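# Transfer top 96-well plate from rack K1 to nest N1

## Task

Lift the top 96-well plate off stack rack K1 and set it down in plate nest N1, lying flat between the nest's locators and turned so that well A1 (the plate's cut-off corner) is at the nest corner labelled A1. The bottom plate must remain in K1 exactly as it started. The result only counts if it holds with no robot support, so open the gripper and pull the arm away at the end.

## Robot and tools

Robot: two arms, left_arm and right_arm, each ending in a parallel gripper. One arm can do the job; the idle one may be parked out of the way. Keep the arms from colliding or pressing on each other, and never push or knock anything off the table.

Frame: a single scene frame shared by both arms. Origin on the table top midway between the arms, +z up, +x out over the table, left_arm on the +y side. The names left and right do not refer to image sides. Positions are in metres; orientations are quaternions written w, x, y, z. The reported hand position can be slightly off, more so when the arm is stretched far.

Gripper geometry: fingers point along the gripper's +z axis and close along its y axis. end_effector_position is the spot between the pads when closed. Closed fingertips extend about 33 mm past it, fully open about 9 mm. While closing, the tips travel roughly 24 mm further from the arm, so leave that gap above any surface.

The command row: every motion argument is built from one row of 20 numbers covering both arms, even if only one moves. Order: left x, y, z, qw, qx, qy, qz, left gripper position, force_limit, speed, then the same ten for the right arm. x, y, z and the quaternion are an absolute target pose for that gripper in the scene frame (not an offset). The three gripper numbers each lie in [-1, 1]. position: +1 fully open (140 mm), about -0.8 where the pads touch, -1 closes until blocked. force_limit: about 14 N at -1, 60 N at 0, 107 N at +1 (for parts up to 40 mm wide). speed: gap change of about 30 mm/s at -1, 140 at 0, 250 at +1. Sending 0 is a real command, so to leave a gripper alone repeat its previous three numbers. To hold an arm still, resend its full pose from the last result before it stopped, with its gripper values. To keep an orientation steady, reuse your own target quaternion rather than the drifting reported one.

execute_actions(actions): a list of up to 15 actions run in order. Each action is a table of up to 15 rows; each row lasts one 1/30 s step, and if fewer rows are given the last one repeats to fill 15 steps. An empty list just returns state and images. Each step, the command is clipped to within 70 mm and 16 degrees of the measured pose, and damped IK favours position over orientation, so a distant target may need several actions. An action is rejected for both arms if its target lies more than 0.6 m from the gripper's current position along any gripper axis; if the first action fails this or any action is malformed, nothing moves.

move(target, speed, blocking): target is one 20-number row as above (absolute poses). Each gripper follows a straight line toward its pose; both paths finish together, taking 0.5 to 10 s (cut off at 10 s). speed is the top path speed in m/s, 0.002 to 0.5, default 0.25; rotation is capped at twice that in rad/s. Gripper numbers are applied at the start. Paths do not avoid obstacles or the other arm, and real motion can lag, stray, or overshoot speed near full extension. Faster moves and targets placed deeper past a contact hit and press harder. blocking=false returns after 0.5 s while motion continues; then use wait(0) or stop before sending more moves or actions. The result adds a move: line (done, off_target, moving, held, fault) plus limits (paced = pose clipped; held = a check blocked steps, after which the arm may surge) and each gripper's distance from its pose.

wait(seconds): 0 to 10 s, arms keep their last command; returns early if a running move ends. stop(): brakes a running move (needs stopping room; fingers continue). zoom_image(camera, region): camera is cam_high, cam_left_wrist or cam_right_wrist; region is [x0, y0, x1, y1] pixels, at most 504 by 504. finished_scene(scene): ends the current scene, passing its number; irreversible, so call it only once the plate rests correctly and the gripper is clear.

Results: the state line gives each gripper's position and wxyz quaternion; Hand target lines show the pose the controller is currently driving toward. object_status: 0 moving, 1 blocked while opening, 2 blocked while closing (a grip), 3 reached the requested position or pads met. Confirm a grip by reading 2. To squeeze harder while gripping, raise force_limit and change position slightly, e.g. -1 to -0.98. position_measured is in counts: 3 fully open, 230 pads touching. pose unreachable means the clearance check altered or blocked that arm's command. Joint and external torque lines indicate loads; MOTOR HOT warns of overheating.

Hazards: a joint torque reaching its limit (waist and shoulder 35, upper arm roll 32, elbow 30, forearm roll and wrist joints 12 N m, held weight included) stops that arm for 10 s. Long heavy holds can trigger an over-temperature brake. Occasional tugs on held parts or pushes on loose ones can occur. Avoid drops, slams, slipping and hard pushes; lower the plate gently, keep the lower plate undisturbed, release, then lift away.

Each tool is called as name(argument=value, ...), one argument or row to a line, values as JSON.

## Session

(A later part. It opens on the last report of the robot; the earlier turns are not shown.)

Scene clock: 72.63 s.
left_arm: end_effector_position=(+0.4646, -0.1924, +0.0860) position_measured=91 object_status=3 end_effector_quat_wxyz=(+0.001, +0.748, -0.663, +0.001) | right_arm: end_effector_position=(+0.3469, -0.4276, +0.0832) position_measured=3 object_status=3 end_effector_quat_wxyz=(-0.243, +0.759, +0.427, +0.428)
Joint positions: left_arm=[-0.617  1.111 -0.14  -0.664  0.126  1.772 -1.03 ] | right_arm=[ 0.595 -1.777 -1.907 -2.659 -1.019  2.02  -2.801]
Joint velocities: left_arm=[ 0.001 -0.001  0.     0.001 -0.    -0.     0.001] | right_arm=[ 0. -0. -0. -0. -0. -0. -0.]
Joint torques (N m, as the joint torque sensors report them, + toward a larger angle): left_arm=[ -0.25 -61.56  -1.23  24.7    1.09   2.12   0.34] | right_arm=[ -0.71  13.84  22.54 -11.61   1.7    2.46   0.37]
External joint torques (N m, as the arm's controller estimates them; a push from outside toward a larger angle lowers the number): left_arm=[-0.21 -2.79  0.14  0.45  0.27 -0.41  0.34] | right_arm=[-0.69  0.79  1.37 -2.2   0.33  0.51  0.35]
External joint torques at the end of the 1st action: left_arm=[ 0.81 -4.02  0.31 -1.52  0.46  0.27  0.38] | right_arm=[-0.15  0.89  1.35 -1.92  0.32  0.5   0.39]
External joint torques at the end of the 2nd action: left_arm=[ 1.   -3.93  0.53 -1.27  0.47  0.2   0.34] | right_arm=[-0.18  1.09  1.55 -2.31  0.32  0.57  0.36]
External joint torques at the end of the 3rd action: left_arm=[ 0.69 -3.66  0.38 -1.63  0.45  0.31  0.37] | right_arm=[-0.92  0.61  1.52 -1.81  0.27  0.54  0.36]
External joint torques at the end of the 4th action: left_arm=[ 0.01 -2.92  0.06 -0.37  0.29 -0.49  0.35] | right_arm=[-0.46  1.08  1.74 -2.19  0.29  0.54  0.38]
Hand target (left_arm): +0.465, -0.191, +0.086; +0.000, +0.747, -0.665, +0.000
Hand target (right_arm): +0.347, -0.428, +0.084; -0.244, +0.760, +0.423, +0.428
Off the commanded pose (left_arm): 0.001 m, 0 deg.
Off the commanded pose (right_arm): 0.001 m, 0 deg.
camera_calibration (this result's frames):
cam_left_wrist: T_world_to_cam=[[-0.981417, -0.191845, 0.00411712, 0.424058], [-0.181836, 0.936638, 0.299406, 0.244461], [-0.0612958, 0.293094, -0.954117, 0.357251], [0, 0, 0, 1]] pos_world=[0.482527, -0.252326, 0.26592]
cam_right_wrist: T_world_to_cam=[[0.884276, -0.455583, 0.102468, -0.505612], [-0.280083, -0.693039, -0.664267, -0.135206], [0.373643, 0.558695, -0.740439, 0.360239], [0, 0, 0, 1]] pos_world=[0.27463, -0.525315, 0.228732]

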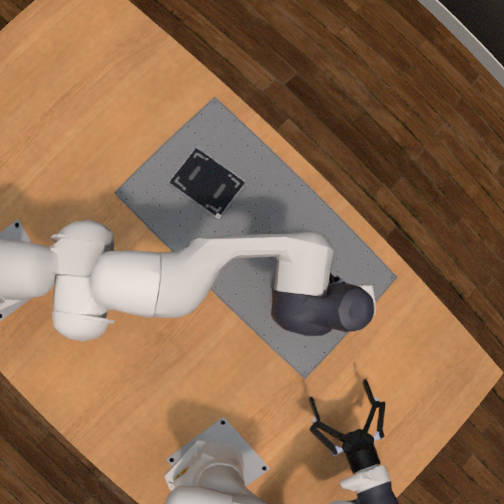

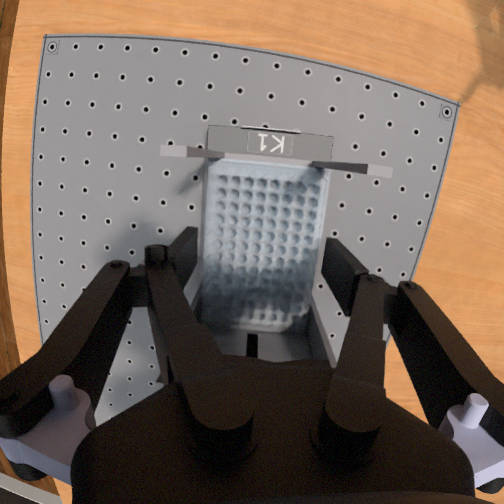

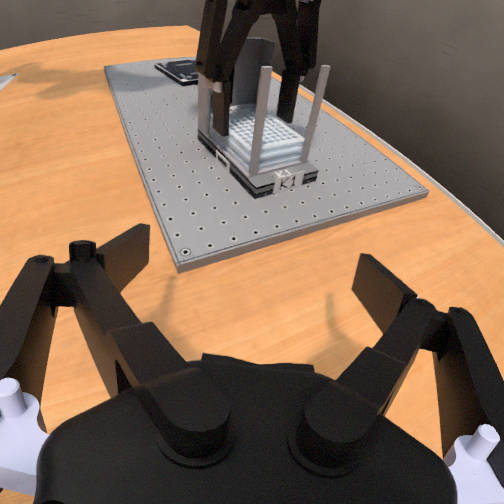

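execute_actions(
  actions=[
    [[0.4655,-0.1915,0.0815,0,0.7466,-0.6652,0,0.3,0,-0.8,0.347,-0.428,0.084,-0.244,0.76,0.423,0.428,1,0,0]],
    [[0.4655,-0.1915,0.0815,0,0.7466,-0.6652,0,-1,0,-0.8,0.347,-0.428,0.084,-0.244,0.76,0.423,0.428,1,0,0]],
    [[0.4655,-0.1915,0.0815,0,0.7466,-0.6652,0,-1,0,-0.8,0.347,-0.428,0.084,-0.244,0.76,0.423,0.428,1,0,0]],
  ],
)

move(
  target=[0.4645,-0.192,0.11,0,0.7466,-0.6652,0,-1,0,-0.8,0.347,-0.428,0.084,-0.244,0.76,0.423,0.428,1,0,0],
  speed=0.03,
)

zoom_image(
  camera="cam_right_wrist",
  region=[190,55,330,195],
)

zoom_image(
  camera="cam_left_wrist",
  region=[160,135,370,345],
)

Scene clock: 80.93 s.
left_arm: end_effector_position=(+0.4643, -0.1921, +0.0827) position_measured=111 object_status=2 end_effector_quat_wxyz=(+0.001, +0.748, -0.663, -0.000) | right_arm: end_effector_position=(+0.3468, -0.4276, +0.0832) position_measured=3 object_status=3 end_effector_quat_wxyz=(-0.243, +0.759, +0.427, +0.428)
Joint positions: left_arm=[-0.617  1.116 -0.14  -0.663  0.126  1.773 -1.03 ] | right_arm=[ 0.595 -1.777 -1.907 -2.659 -1.019  2.02  -2.801]
Joint velocities: left_arm=[-0.     0.002 -0.     0.001 -0.001  0.001 -0.001] | right_arm=[-0.001 -0.001  0.     0.001  0.     0.001 -0.001]
Joint torques (N m, as the joint torque sensors report them, + toward a larger angle): left_arm=[  0.11 -60.77  -1.3   23.46   1.21   2.82   0.34] | right_arm=[ -0.57  13.87  22.15 -11.49   1.71   2.43   0.38]
External joint torques (N m, as the arm's controller estimates them; a push from outside toward a larger angle lowers the number): left_arm=[ 0.1  -2.15  0.06 -0.72  0.4   0.3   0.34] | right_arm=[-0.58  0.84  0.98 -2.03  0.33  0.49  0.35]
External joint torques at the end of the 1st action: left_arm=[ 0.11 -1.98  0.09 -0.28  0.35  0.32  0.37] | right_arm=[-0.5   0.67  1.39 -1.96  0.31  0.56  0.36]
External joint torques at the end of the 2nd action: left_arm=[ 0.53 -2.09  0.28 -0.69  0.39  0.32  0.36] | right_arm=[-0.62  0.68  1.93 -1.63  0.27  0.51  0.4 ]
Hand target (left_arm): +0.465, -0.191, +0.081; -0.000, +0.747, -0.665, -0.000
Hand target (right_arm): +0.347, -0.428, +0.084; -0.244, +0.760, +0.423, +0.428
Off the commanded pose (left_arm): 0.002 m, 0 deg.
Off the commanded pose (right_arm): 0.001 m, 0 deg.
camera_calibration (this result's frames):
cam_left_wrist: T_world_to_cam=[[-0.981402, -0.191884, 0.00556432, 0.423668], [-0.181321, 0.936116, 0.301347, 0.244573], [-0.0630327, 0.294734, -0.953498, 0.35506], [0, 0, 0, 1]] pos_world=[0.482515, -0.252302, 0.26249]
cam_right_wrist: T_world_to_cam=[[0.884282, -0.455574, 0.102461, -0.505603], [-0.280081, -0.693041, -0.664266, -0.1352], [0.373632, 0.558701, -0.740441, 0.360243], [0, 0, 0, 1]] pos_world=[0.27463, -0.525307, 0.228735]

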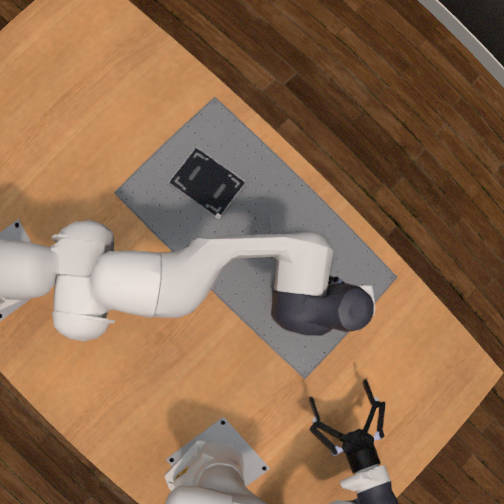

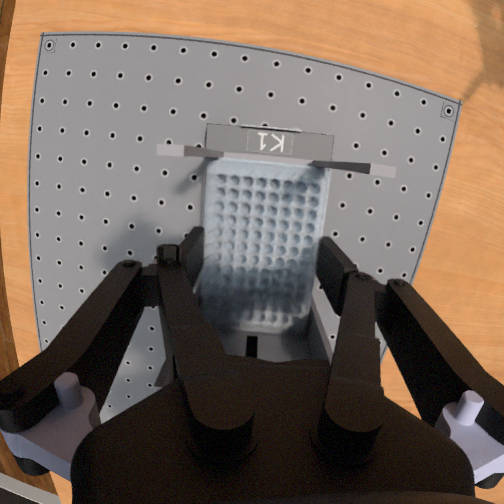

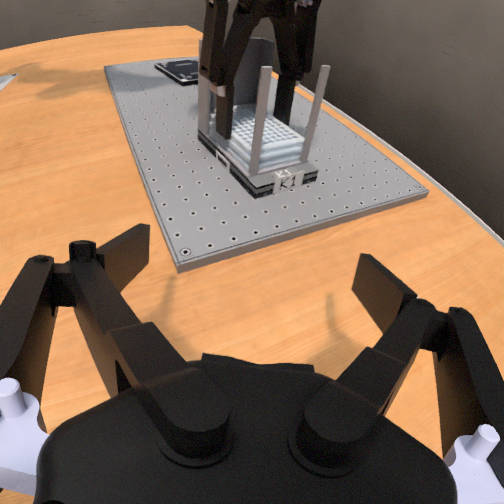

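Scene clock: 82.13 s.
left_arm: end_effector_position=(+0.4649, -0.1920, +0.1095) position_measured=111 object_status=2 end_effector_quat_wxyz=(+0.001, +0.749, -0.662, +0.001) | right_arm: end_effector_position=(+0.3468, -0.4276, +0.0832) position_measured=3 object_status=3 end_effector_quat_wxyz=(-0.243, +0.759, +0.427, +0.428)
Joint positions: left_arm=[-0.623  1.123 -0.14  -0.582  0.126  1.703 -1.029] | right_arm=[ 0.595 -1.777 -1.907 -2.659 -1.019  2.02  -2.801]
Joint velocities: left_arm=[-0.004  0.021 -0.001  0.039 -0.002 -0.022  0.005] | right_arm=[-0.    -0.     0.001  0.     0.001  0.001 -0.001]
Joint torques (N m, as the joint torque sensors report them, + toward a larger angle): left_arm=[ -0.8  -62.7   -1.76  25.28   1.04   2.35   0.49] | right_arm=[ -0.24  14.14  22.43 -11.55   1.7    2.45   0.41]
External joint torques (N m, as the arm's controller estimates them; a push from outside toward a larger angle lowers the number): left_arm=[-0.74 -4.24 -0.61  1.4   0.21 -0.14  0.49] | right_arm=[-0.25  1.08  1.23 -2.11  0.32  0.5   0.38]
Hand target (left_arm): +0.464, -0.192, +0.110; +0.000, +0.746, -0.666, +0.001
Hand target (right_arm): +0.347, -0.428, +0.084; -0.244, +0.760, +0.423, +0.428
Off the commanded pose (left_arm): 0.001 m, 1 deg.
Off the commanded pose (right_arm): 0.001 m, 0 deg.
move: done
camera_calibration (this result's frames):
cam_left_wrist: T_world_to_cam=[[-0.980792, -0.195034, 0.00307131, 0.42353], [-0.185216, 0.936125, 0.298941, 0.238646], [-0.0611789, 0.29263, -0.954267, 0.379388], [0, 0, 0, 1]] pos_world=[0.482806, -0.251819, 0.289395]
cam_right_wrist: T_world_to_cam=[[0.884283, -0.455572, 0.10246, -0.505601], [-0.28008, -0.693042, -0.664266, -0.135199], [0.37363, 0.558701, -0.740441, 0.360244], [0, 0, 0, 1]] pos_world=[0.27463, -0.525305, 0.228735]

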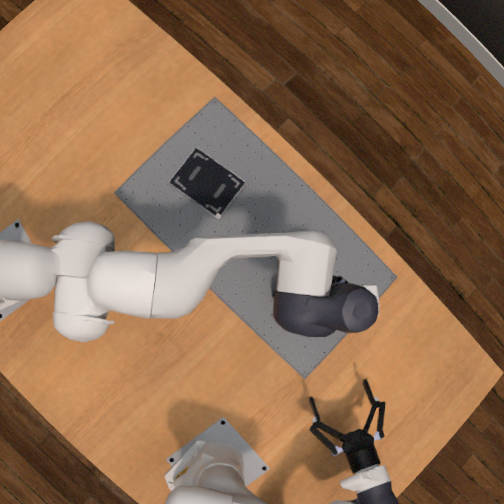

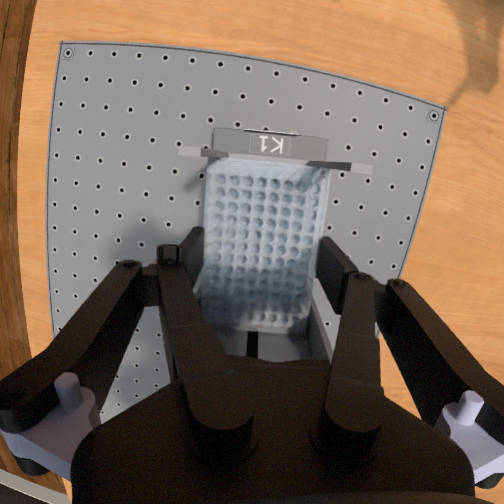

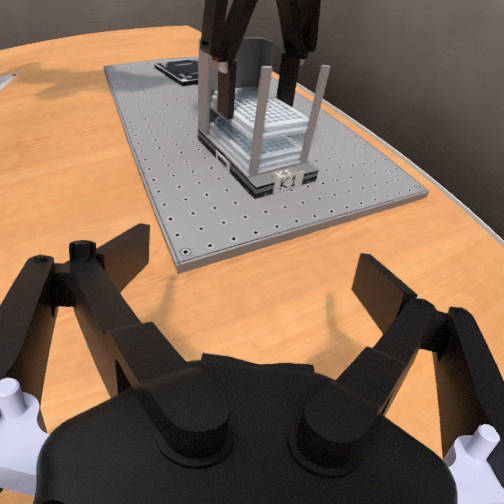

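Region (190, 55, 330, 195) of cam_right_wrist's 504x504 image, scaled by 3.600, with more detail than that image has.

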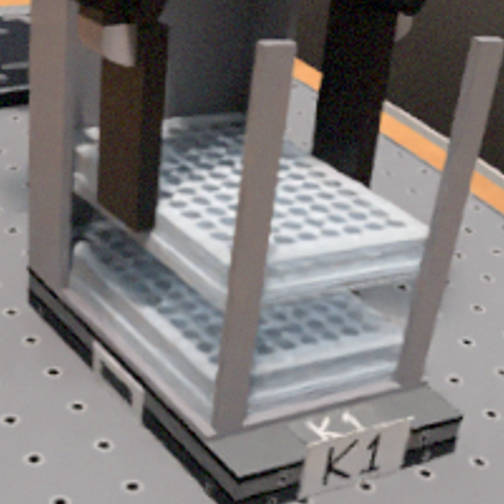

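Region (160, 135, 370, 345) of cam_left_wrist's 504x504 image, scaled by 2.400, with more detail than that image has.

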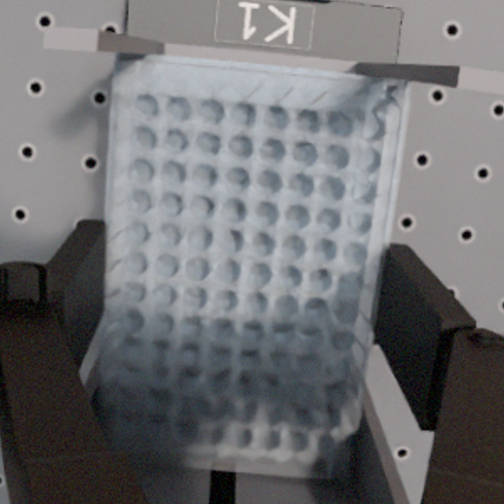

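move(
  target=[0.4635,-0.191,0.165,0.003,0.7466,-0.6652,0.018,-1,0,-0.8,0.347,-0.428,0.084,-0.244,0.76,0.423,0.428,1,0,0],
  speed=0.03,
)

zoom_image(
  camera="cam_right_wrist",
  region=[190,10,350,170],
)

Scene clock: 88.00 s.
left_arm: end_effector_position=(+0.4634, -0.1910, +0.1636) position_measured=111 object_status=2 end_effector_quat_wxyz=(+0.001, +0.746, -0.665, +0.018) | right_arm: end_effector_position=(+0.3468, -0.4276, +0.0832) position_measured=3 object_status=3 end_effector_quat_wxyz=(-0.243, +0.759, +0.427, +0.428)
Joint positions: left_arm=[-0.615  0.99  -0.142 -0.692  0.123  1.712 -1.027] | right_arm=[ 0.595 -1.777 -1.907 -2.659 -1.019  2.02  -2.801]
Joint velocities: left_arm=[ 0.    -0.003  0.    -0.003 -0.001 -0.     0.001] | right_arm=[-0.     0.001 -0.001  0.     0.001 -0.    -0.   ]
Joint torques (N m, as the joint torque sensors report them, + toward a larger angle): left_arm=[  0.71 -61.84  -2.7   23.05   0.23   2.56   0.16] | right_arm=[ -0.61  14.06  22.29 -11.35   1.67   2.48   0.4 ]
External joint torques (N m, as the arm's controller estimates them; a push from outside toward a larger angle lowers the number): left_arm=[ 0.66 -4.58 -1.36 -1.02 -0.62 -0.05  0.16] | right_arm=[-0.64  0.99  1.12 -1.84  0.29  0.55  0.38]
Hand target (left_arm): +0.463, -0.191, +0.165; +0.003, +0.746, -0.665, +0.018
Hand target (right_arm): +0.347, -0.428, +0.084; -0.244, +0.760, +0.423, +0.428
Off the commanded pose (left_arm): 0.001 m, 0 deg.
Off the commanded pose (right_arm): 0.001 m, 0 deg.
move: done
camera_calibration (this result's frames):
cam_left_wrist: T_world_to_cam=[[-0.982257, -0.186841, -0.0161971, 0.427425], [-0.184095, 0.944116, 0.273411, 0.226401], [-0.0357926, 0.271541, -0.961761, 0.416104], [0, 0, 0, 1]] pos_world=[0.476413, -0.246878, 0.345215]
cam_right_wrist: T_world_to_cam=[[0.884297, -0.455544, 0.10246, -0.505581], [-0.28006, -0.693053, -0.664263, -0.135195], [0.373611, 0.558711, -0.740444, 0.360249], [0, 0, 0, 1]] pos_world=[0.274628, -0.525286, 0.228741]

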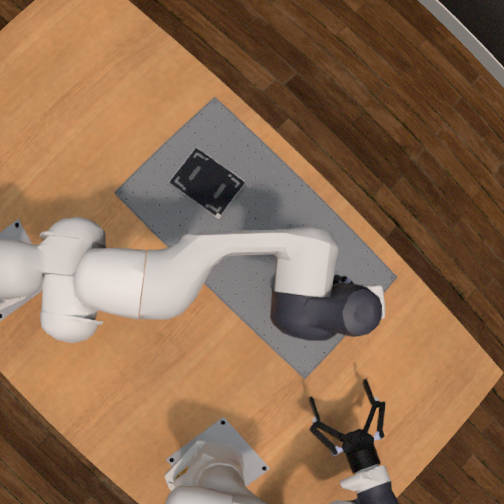

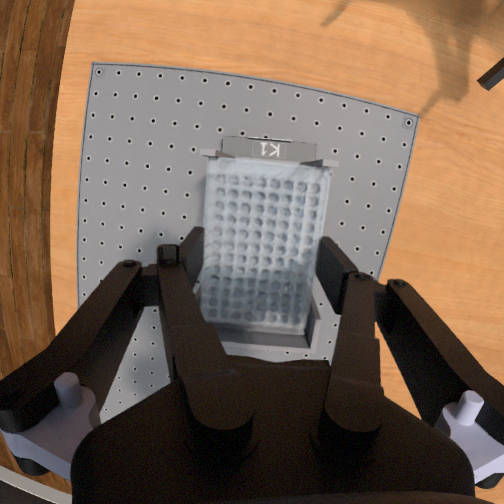

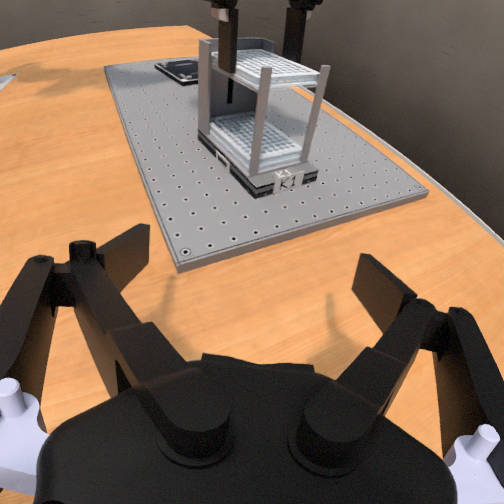

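Region (190, 10, 350, 170) of cam_right_wrist's 504x504 image, scaled by 3.150, with more detail than that image has.

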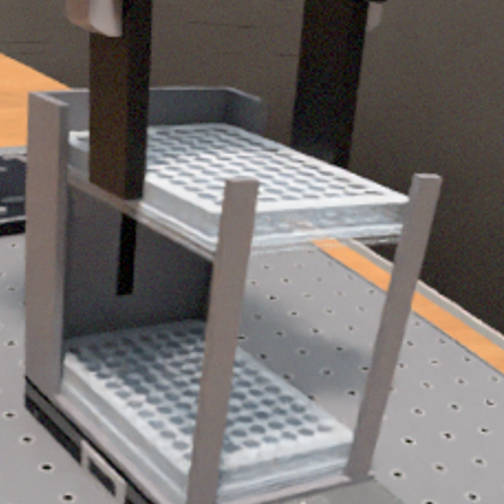

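move(
  target=[0.4625,-0.190,0.22,0.003,0.7466,-0.6652,0.024,-1,0,-0.8,0.347,-0.428,0.084,-0.244,0.76,0.423,0.428,1,0,0],
  speed=0.04,
)

zoom_image(
  camera="cam_right_wrist",
  region=[190,0,350,100],
)

zoom_image(
  camera="cam_left_wrist",
  region=[185,270,335,350],
)

zoom_image(
  camera="cam_left_wrist",
  region=[195,140,345,220],
)

Scene clock: 95.37 s.
left_arm: end_effector_position=(+0.4636, -0.1895, +0.2197) position_measured=111 object_status=2 end_effector_quat_wxyz=(+0.004, +0.748, -0.663, +0.030) | right_arm: end_effector_position=(+0.3468, -0.4276, +0.0832) position_measured=3 object_status=3 end_effector_quat_wxyz=(-0.243, +0.759, +0.427, +0.428)
Joint positions: left_arm=[-0.627  1.018 -0.142 -0.501  0.123  1.575 -1.022] | right_arm=[ 0.595 -1.777 -1.907 -2.659 -1.019  2.02  -2.801]
Joint velocities: left_arm=[ 0.001  0.001  0.002 -0.001  0.001 -0.014  0.005] | right_arm=[-0.    -0.     0.    -0.     0.     0.    -0.001]
Joint torques (N m, as the joint torque sensors report them, + toward a larger angle): left_arm=[ -1.58 -59.71  -1.25  23.52   0.82   2.35   0.42] | right_arm=[ -0.57  13.81  22.42 -11.32   1.68   2.5    0.4 ]
External joint torques (N m, as the arm's controller estimates them; a push from outside toward a larger angle lowers the number): left_arm=[-1.7  -2.92 -0.42  0.28 -0.04 -0.32  0.42] | right_arm=[-0.55  0.77  1.26 -1.91  0.31  0.56  0.38]
Hand target (left_arm): +0.462, -0.189, +0.220; +0.004, +0.746, -0.666, +0.028
Hand target (right_arm): +0.347, -0.428, +0.084; -0.244, +0.760, +0.423, +0.428
Off the commanded pose (left_arm): 0.001 m, 1 deg.
Off the commanded pose (right_arm): 0.001 m, 0 deg.
elbow stopped short (left arm): the move would have taken joint 4 (elbow) straighter than the controller allows; a more bent joint 4 avoids this.
move: done
camera_calibration (this result's frames):
cam_left_wrist: T_world_to_cam=[[-0.980776, -0.193466, -0.0254871, 0.428907], [-0.193602, 0.948371, 0.251218, 0.219785], [-0.024431, 0.251323, -0.967595, 0.461861], [0, 0, 0, 1]] pos_world=[0.474496, -0.241536, 0.402612]
cam_right_wrist: T_world_to_cam=[[0.884308, -0.455524, 0.102458, -0.505565], [-0.280046, -0.693062, -0.664259, -0.135192], [0.373595, 0.558716, -0.740448, 0.360253], [0, 0, 0, 1]] pos_world=[0.274627, -0.525273, 0.228745]

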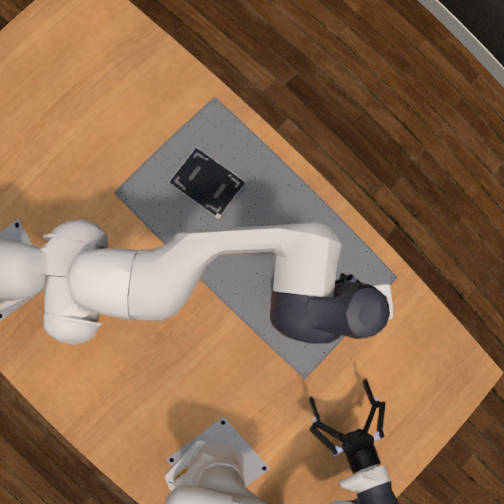

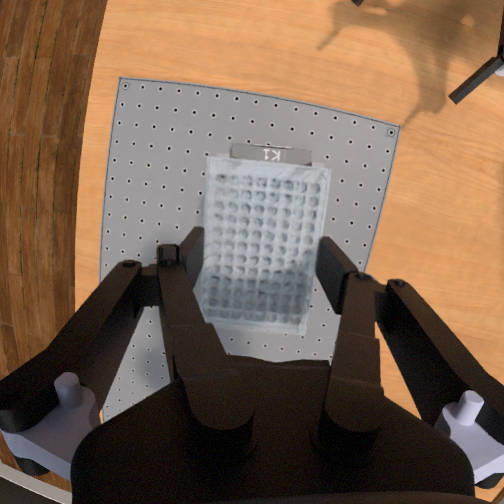

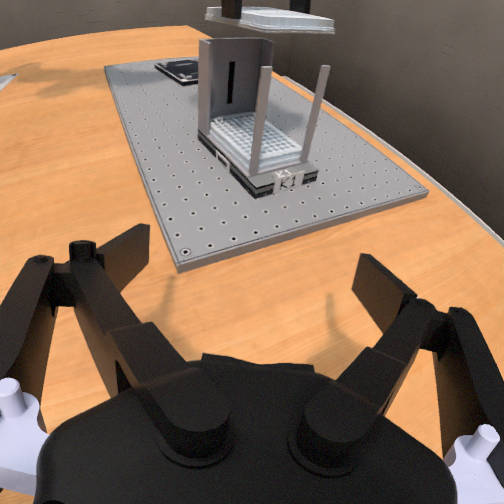

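Region (190, 0, 350, 100) of cam_right_wrist's 504x504 image, scaled by 3.150, with more detail than that image has; it fills the top 315 rows of this view, and the rest is white.

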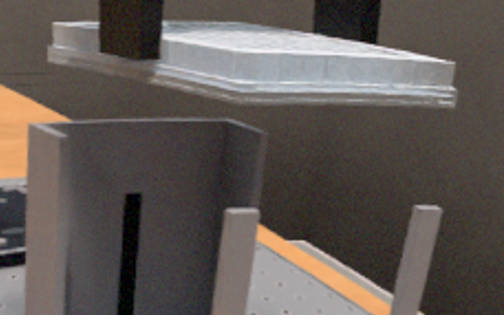

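Region (185, 270, 335, 350) of cam_left_wrist's 504x504 image, scaled by 3.360, with more detail than that image has; it fills the top 269 rows of this view, and the rest is white.

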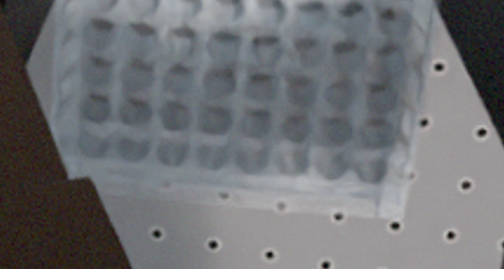

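Region (195, 140, 345, 220) of cam_left_wrist's 504x504 image, scaled by 3.360, with more detail than that image has; it fills the top 269 rows of this view, and the rest is white.

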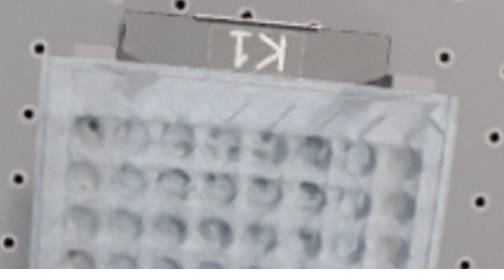

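zoom_image(
  camera="cam_right_wrist",
  region=[240,0,300,40],
)

move(
  target=[0.475,0.05,0.225,0,0.7466,-0.6652,0,-1,0,-0.8,0.347,-0.428,0.084,-0.244,0.76,0.423,0.428,1,0,0],
  speed=0.15,
)

move(
  target=[0.49,0.195,0.12,0,0.7466,-0.6652,0,-1,0,-0.8,0.347,-0.428,0.084,-0.244,0.76,0.423,0.428,1,0,0],
  speed=0.2,
)

zoom_image(
  camera="cam_left_wrist",
  region=[160,135,370,345],
)

Region (240, 0, 300, 40) of cam_right_wrist's 504x504 image, scaled by 8.400, with more detail than that image has.

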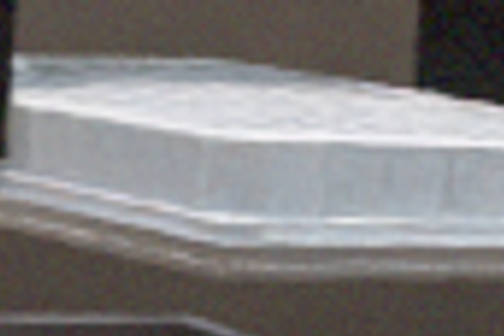

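Scene clock: 103.67 s.
left_arm: end_effector_position=(+0.4717, +0.0492, +0.2239) position_measured=111 object_status=2 end_effector_quat_wxyz=(-0.002, +0.752, -0.659, -0.000) | right_arm: end_effector_position=(+0.3468, -0.4276, +0.0832) position_measured=3 object_status=3 end_effector_quat_wxyz=(-0.243, +0.759, +0.427, +0.428)
Joint positions: left_arm=[-0.26   0.282 -0.181 -1.688  0.059  1.965 -0.795] | right_arm=[ 0.595 -1.777 -1.907 -2.659 -1.019  2.02  -2.801]
Joint velocities: left_arm=[ 0.003 -0.002  0.    -0.002 -0.001  0.004  0.027] | right_arm=[-0.002 -0.001  0.     0.    -0.    -0.001 -0.   ]
Joint torques (N m, as the joint torque sensors report them, + toward a larger angle): left_arm=[  1.65 -44.09  -2.63  23.06   0.01   2.99   0.27] | right_arm=[ -0.5   13.92  22.86 -11.39   1.67   2.46   0.45]
External joint torques (N m, as the arm's controller estimates them; a push from outside toward a larger angle lowers the number): left_arm=[ 1.57 -3.2  -1.35 -1.15 -0.76  0.48  0.27] | right_arm=[-0.38  0.86  1.65 -2.03  0.3   0.5   0.42]
Hand target (left_arm): +0.472, +0.048, +0.225; -0.001, +0.748, -0.664, +0.002
Hand target (right_arm): +0.347, -0.428, +0.084; -0.244, +0.760, +0.423, +0.428
Off the commanded pose (left_arm): 0.004 m, 1 deg.
Off the commanded pose (right_arm): 0.001 m, 0 deg.
move: off_target (left_arm)
camera_calibration (this result's frames):
cam_left_wrist: T_world_to_cam=[[-0.979066, -0.203544, 0.000629649, 0.477046], [-0.193669, 0.932508, 0.304831, -0.017267], [-0.0626337, 0.298328, -0.952406, 0.418454], [0, 0, 0, 1]] pos_world=[0.489924, -0.0116349, 0.403501]
cam_right_wrist: T_world_to_cam=[[0.884313, -0.455515, 0.102457, -0.505558], [-0.280041, -0.693066, -0.664257, -0.135191], [0.373588, 0.558719, -0.740449, 0.360254], [0, 0, 0, 1]] pos_world=[0.274626, -0.525266, 0.228747]

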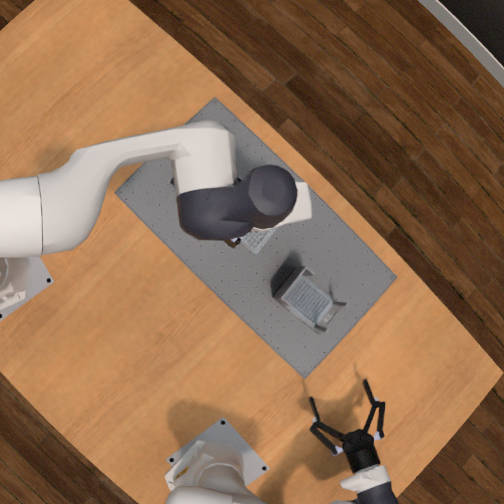

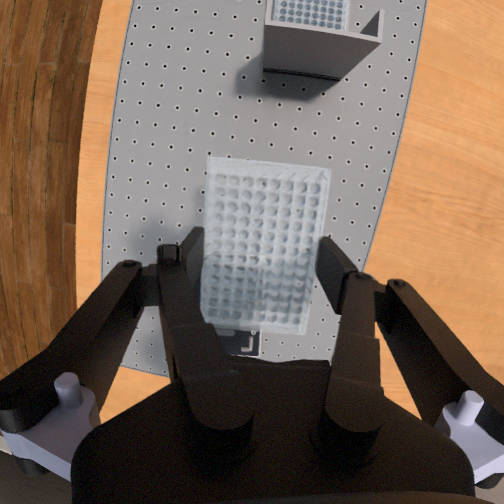

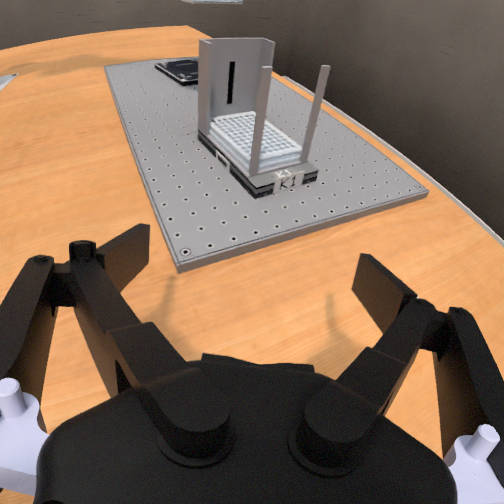

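Scene clock: 105.30 s.
left_arm: end_effector_position=(+0.4889, +0.1957, +0.1191) position_measured=111 object_status=2 end_effector_quat_wxyz=(-0.001, +0.752, -0.659, -0.001) | right_arm: end_effector_position=(+0.3468, -0.4276, +0.0832) position_measured=3 object_status=3 end_effector_quat_wxyz=(-0.243, +0.759, +0.427, +0.428)
Joint positions: left_arm=[-0.059  0.221 -0.143 -2.056  0.044  2.273 -0.565] | right_arm=[ 0.595 -1.777 -1.907 -2.659 -1.019  2.02  -2.801]
Joint velocities: left_arm=[ 0.004 -0.    -0.002 -0.001 -0.003  0.008  0.032] | right_arm=[-0.001  0.     0.     0.002  0.001 -0.    -0.001]
Joint torques (N m, as the joint torque sensors report them, + toward a larger angle): left_arm=[  1.08 -40.5   -2.14  21.11  -0.16   2.89   0.44] | right_arm=[ -0.33  14.21  22.51 -11.46   1.67   2.5    0.46]
External joint torques (N m, as the arm's controller estimates them; a push from outside toward a larger angle lowers the number): left_arm=[ 1.12 -3.06 -1.29 -1.38 -0.78  0.37  0.44] | right_arm=[-0.22  1.12  1.31 -2.14  0.3   0.54  0.44]
Hand target (left_arm): +0.489, +0.195, +0.120; -0.000, +0.748, -0.664, +0.001
Hand target (right_arm): +0.347, -0.428, +0.084; -0.244, +0.760, +0.423, +0.428
Off the commanded pose (left_arm): 0.002 m, 1 deg.
Off the commanded pose (right_arm): 0.001 m, 0 deg.
move: done
camera_calibration (this result's frames):
cam_left_wrist: T_world_to_cam=[[-0.978935, -0.204136, 0.00375743, 0.5234], [-0.193327, 0.932704, 0.304446, -0.118758], [-0.065653, 0.297307, -0.952522, 0.277656], [0, 0, 0, 1]] pos_world=[0.507644, 0.135061, 0.298662]
cam_right_wrist: T_world_to_cam=[[0.884314, -0.455513, 0.102457, -0.505557], [-0.28004, -0.693066, -0.664256, -0.135191], [0.373587, 0.558719, -0.74045, 0.360255], [0, 0, 0, 1]] pos_world=[0.274626, -0.525265, 0.228747]

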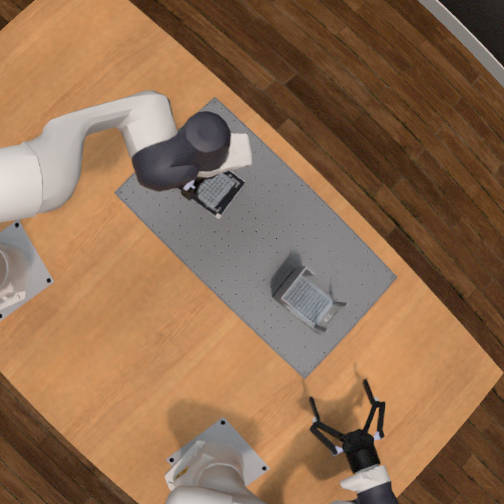

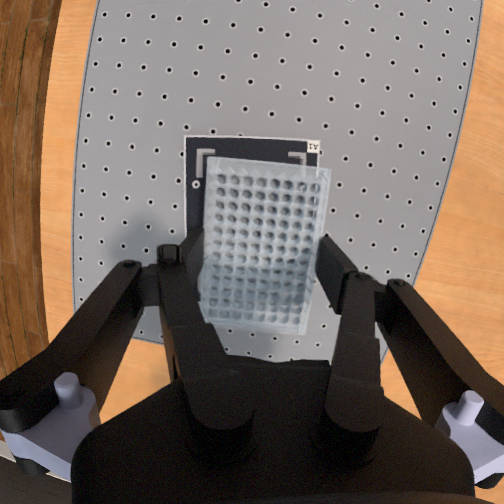

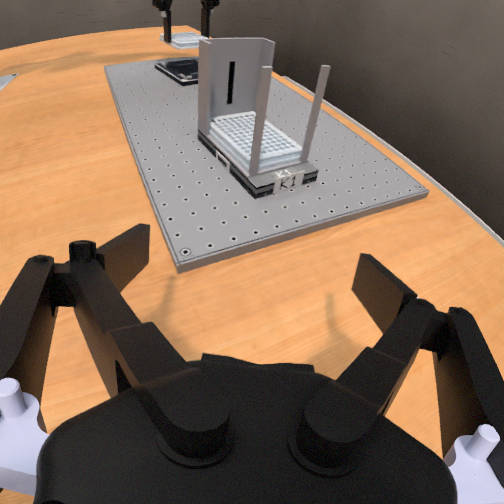

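Region (160, 135, 370, 345) of cam_left_wrist's 504x504 image, scaled by 2.400, with more detail than that image has.

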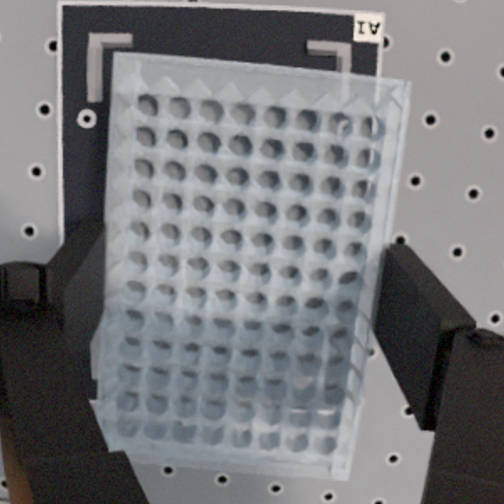

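move(
  target=[0.497,0.191,0.085,0,0.7716,-0.636,0,-1,0,-0.8,0.347,-0.428,0.084,-0.244,0.76,0.423,0.428,1,0,0],
  speed=0.05,
)

zoom_image(
  camera="cam_left_wrist",
  region=[160,125,380,345],
)

zoom_image(
  camera="cam_left_wrist",
  region=[290,140,350,200],
)

zoom_image(
  camera="cam_right_wrist",
  region=[145,30,215,100],
)

Scene clock: 114.27 s.
left_arm: end_effector_position=(+0.4950, +0.1915, +0.0842) position_measured=111 object_status=2 end_effector_quat_wxyz=(+0.002, +0.768, -0.640, -0.002) | right_arm: end_effector_position=(+0.3468, -0.4276, +0.0832) position_measured=3 object_status=3 end_effector_quat_wxyz=(-0.243, +0.759, +0.427, +0.428)
Joint positions: left_arm=[-0.076  0.297 -0.126 -2.047  0.048  2.335 -0.617] | right_arm=[ 0.595 -1.777 -1.907 -2.659 -1.019  2.02  -2.801]
Joint velocities: left_arm=[-0.004  0.001  0.004  0.001  0.     0.006 -0.021] | right_arm=[-0.     0.001  0.002 -0.    -0.001 -0.001  0.   ]
Joint torques (N m, as the joint torque sensors report them, + toward a larger angle): left_arm=[ -2.04 -41.05   0.4   22.2    1.11   2.91  -0.23] | right_arm=[ -0.59  13.91  22.48 -11.41   1.69   2.47   0.41]
External joint torques (N m, as the arm's controller estimates them; a push from outside toward a larger angle lowers the number): left_arm=[-2.2  -1.92  1.18  0.42  0.52  0.4  -0.23] | right_arm=[-0.61  0.89  1.27 -1.92  0.32  0.53  0.38]
Hand target (left_arm): +0.497, +0.191, +0.085; -0.000, +0.772, -0.636, -0.000
Hand target (right_arm): +0.347, -0.428, +0.084; -0.244, +0.760, +0.423, +0.428
Off the commanded pose (left_arm): 0.002 m, 1 deg.
Off the commanded pose (right_arm): 0.001 m, 0 deg.
move: done
camera_calibration (this result's frames):
cam_left_wrist: T_world_to_cam=[[-0.967705, -0.251921, 0.00913421, 0.531812], [-0.237382, 0.922855, 0.303296, -0.0792481], [-0.084836, 0.291333, -0.952853, 0.256768], [0, 0, 0, 1]] pos_world=[0.517608, 0.132304, 0.26384]
cam_right_wrist: T_world_to_cam=[[0.884319, -0.455503, 0.102455, -0.505549], [-0.280034, -0.693071, -0.664254, -0.13519], [0.373578, 0.558721, -0.740452, 0.360257], [0, 0, 0, 1]] pos_world=[0.274625, -0.525259, 0.228748]

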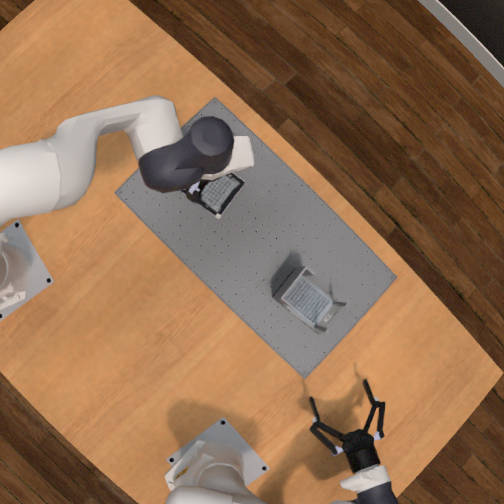

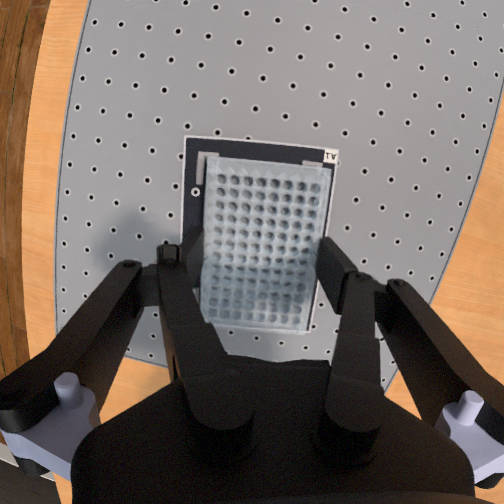

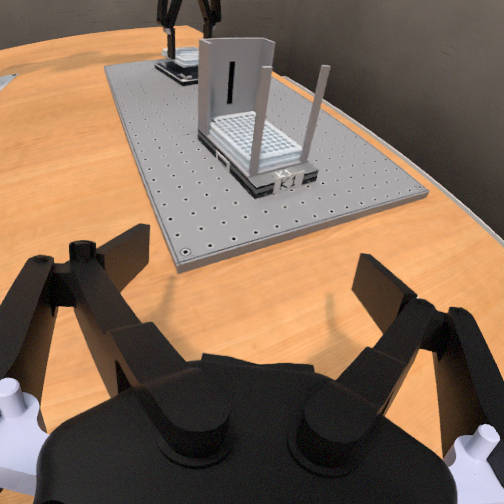

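Region (160, 125, 380, 345) of cam_left_wrist's 504x504 image, scaled by 2.291, with more detail than that image has.

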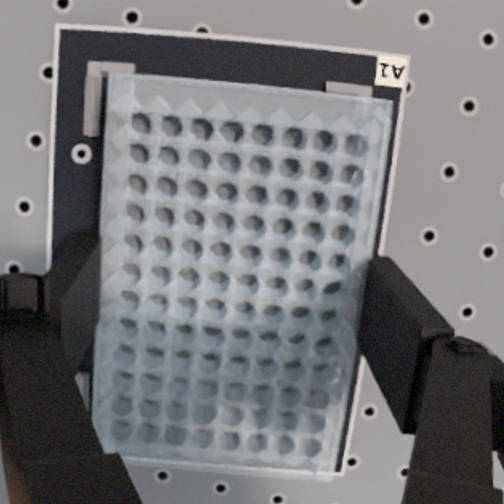

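Region (290, 140, 350, 200) of cam_left_wrist's 504x504 image, scaled by 8.400, with more detail than that image has.

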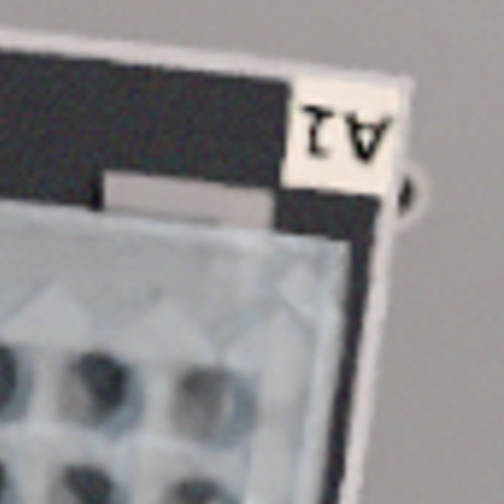

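Region (145, 30, 215, 100) of cam_right_wrist's 504x504 image, scaled by 7.200, with more detail than that image has.

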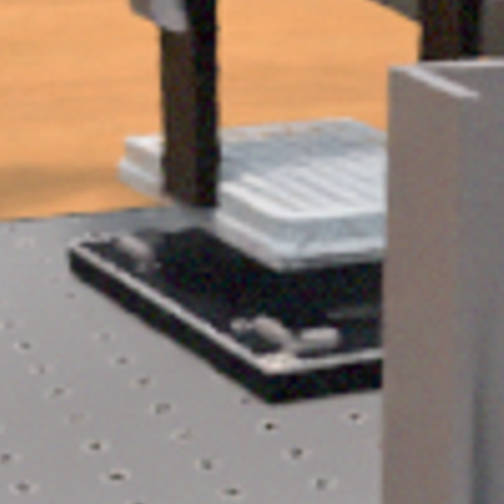

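move(
  target=[0.5008,0.1925,0.07,0,0.776,-0.631,0,-1,0,-0.8,0.347,-0.428,0.084,-0.244,0.76,0.423,0.428,1,0,0],
  speed=0.02,
)

zoom_image(
  camera="cam_left_wrist",
  region=[160,125,380,345],
)

zoom_image(
  camera="cam_right_wrist",
  region=[145,30,215,100],
)

Scene clock: 119.93 s.
left_arm: end_effector_position=(+0.4985, +0.1930, +0.0693) position_measured=111 object_status=2 end_effector_quat_wxyz=(+0.002, +0.774, -0.633, -0.002) | right_arm: end_effector_position=(+0.3468, -0.4276, +0.0832) position_measured=3 object_status=3 end_effector_quat_wxyz=(-0.243, +0.759, +0.427, +0.428)
Joint positions: left_arm=[-0.077  0.328 -0.12  -2.043  0.052  2.363 -0.632] | right_arm=[ 0.595 -1.777 -1.907 -2.659 -1.019  2.02  -2.801]
Joint velocities: left_arm=[-0.001 -0.     0.001  0.003  0.001  0.009 -0.006] | right_arm=[ 0.001 -0.     0.     0.     0.001 -0.     0.001]
Joint torques (N m, as the joint torque sensors report them, + toward a larger angle): left_arm=[ -1.03 -41.21  -0.17  21.89   1.17   2.91  -0.18] | right_arm=[ -0.5   14.08  22.67 -11.02   1.68   2.48   0.43]
External joint torques (N m, as the arm's controller estimates them; a push from outside toward a larger angle lowers the number): left_arm=[-1.25 -1.46  0.58  0.5   0.6   0.42 -0.18] | right_arm=[-0.46  1.02  1.51 -1.56  0.3   0.55  0.41]
Hand target (left_arm): +0.501, +0.193, +0.070; +0.000, +0.776, -0.631, +0.000
Hand target (right_arm): +0.347, -0.428, +0.084; -0.244, +0.760, +0.423, +0.428
Off the commanded pose (left_arm): 0.002 m, 0 deg.
Off the commanded pose (right_arm): 0.001 m, 0 deg.
move: done
camera_calibration (this result's frames):
cam_left_wrist: T_world_to_cam=[[-0.963189, -0.268659, 0.00943567, 0.536655], [-0.25325, 0.918598, 0.303384, -0.0665922], [-0.0901745, 0.289826, -0.952822, 0.245365], [0, 0, 0, 1]] pos_world=[0.522162, 0.134236, 0.248928]
cam_right_wrist: T_world_to_cam=[[0.884325, -0.455492, 0.102455, -0.505541], [-0.280027, -0.693076, -0.664251, -0.13519], [0.37357, 0.558724, -0.740455, 0.360258], [0, 0, 0, 1]] pos_world=[0.274624, -0.525252, 0.22875]

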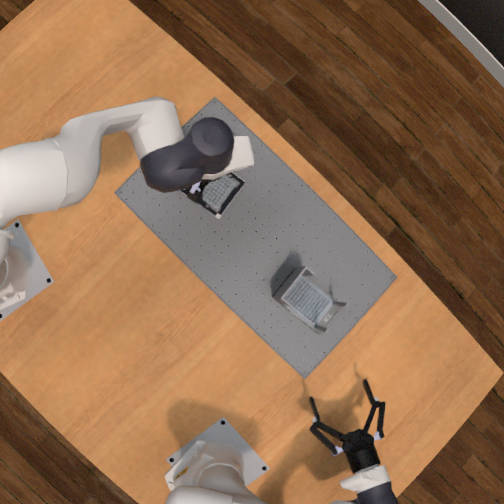

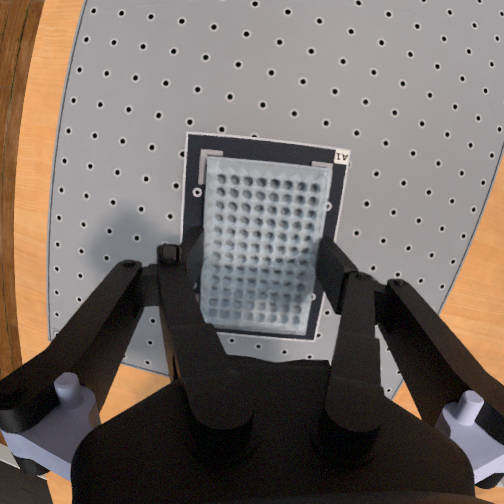

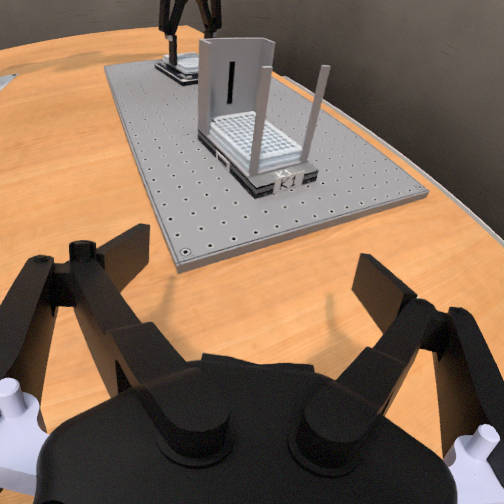

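Region (160, 125, 380, 345) of cam_left_wrist's 504x504 image, scaled by 2.291, with more detail than that image has.

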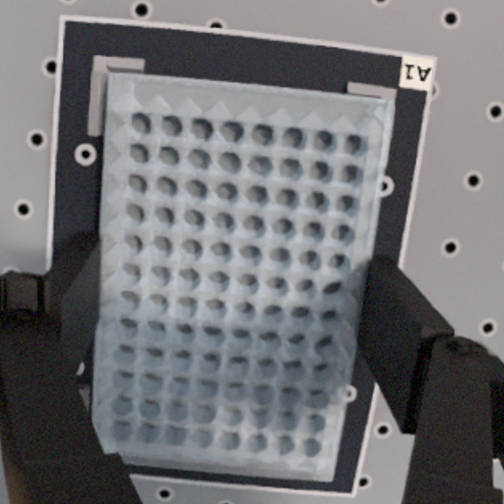

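Region (145, 30, 215, 100) of cam_right_wrist's 504x504 image, scaled by 7.200, with more detail than that image has.

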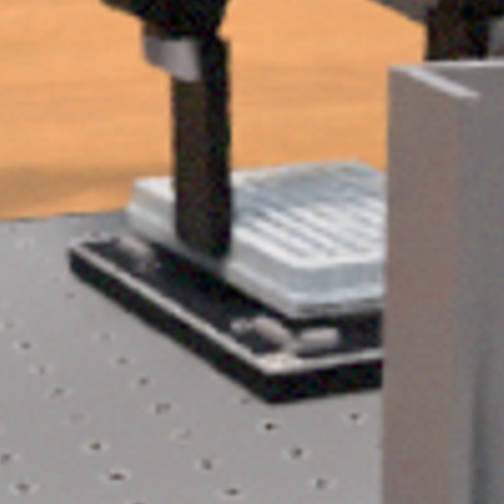

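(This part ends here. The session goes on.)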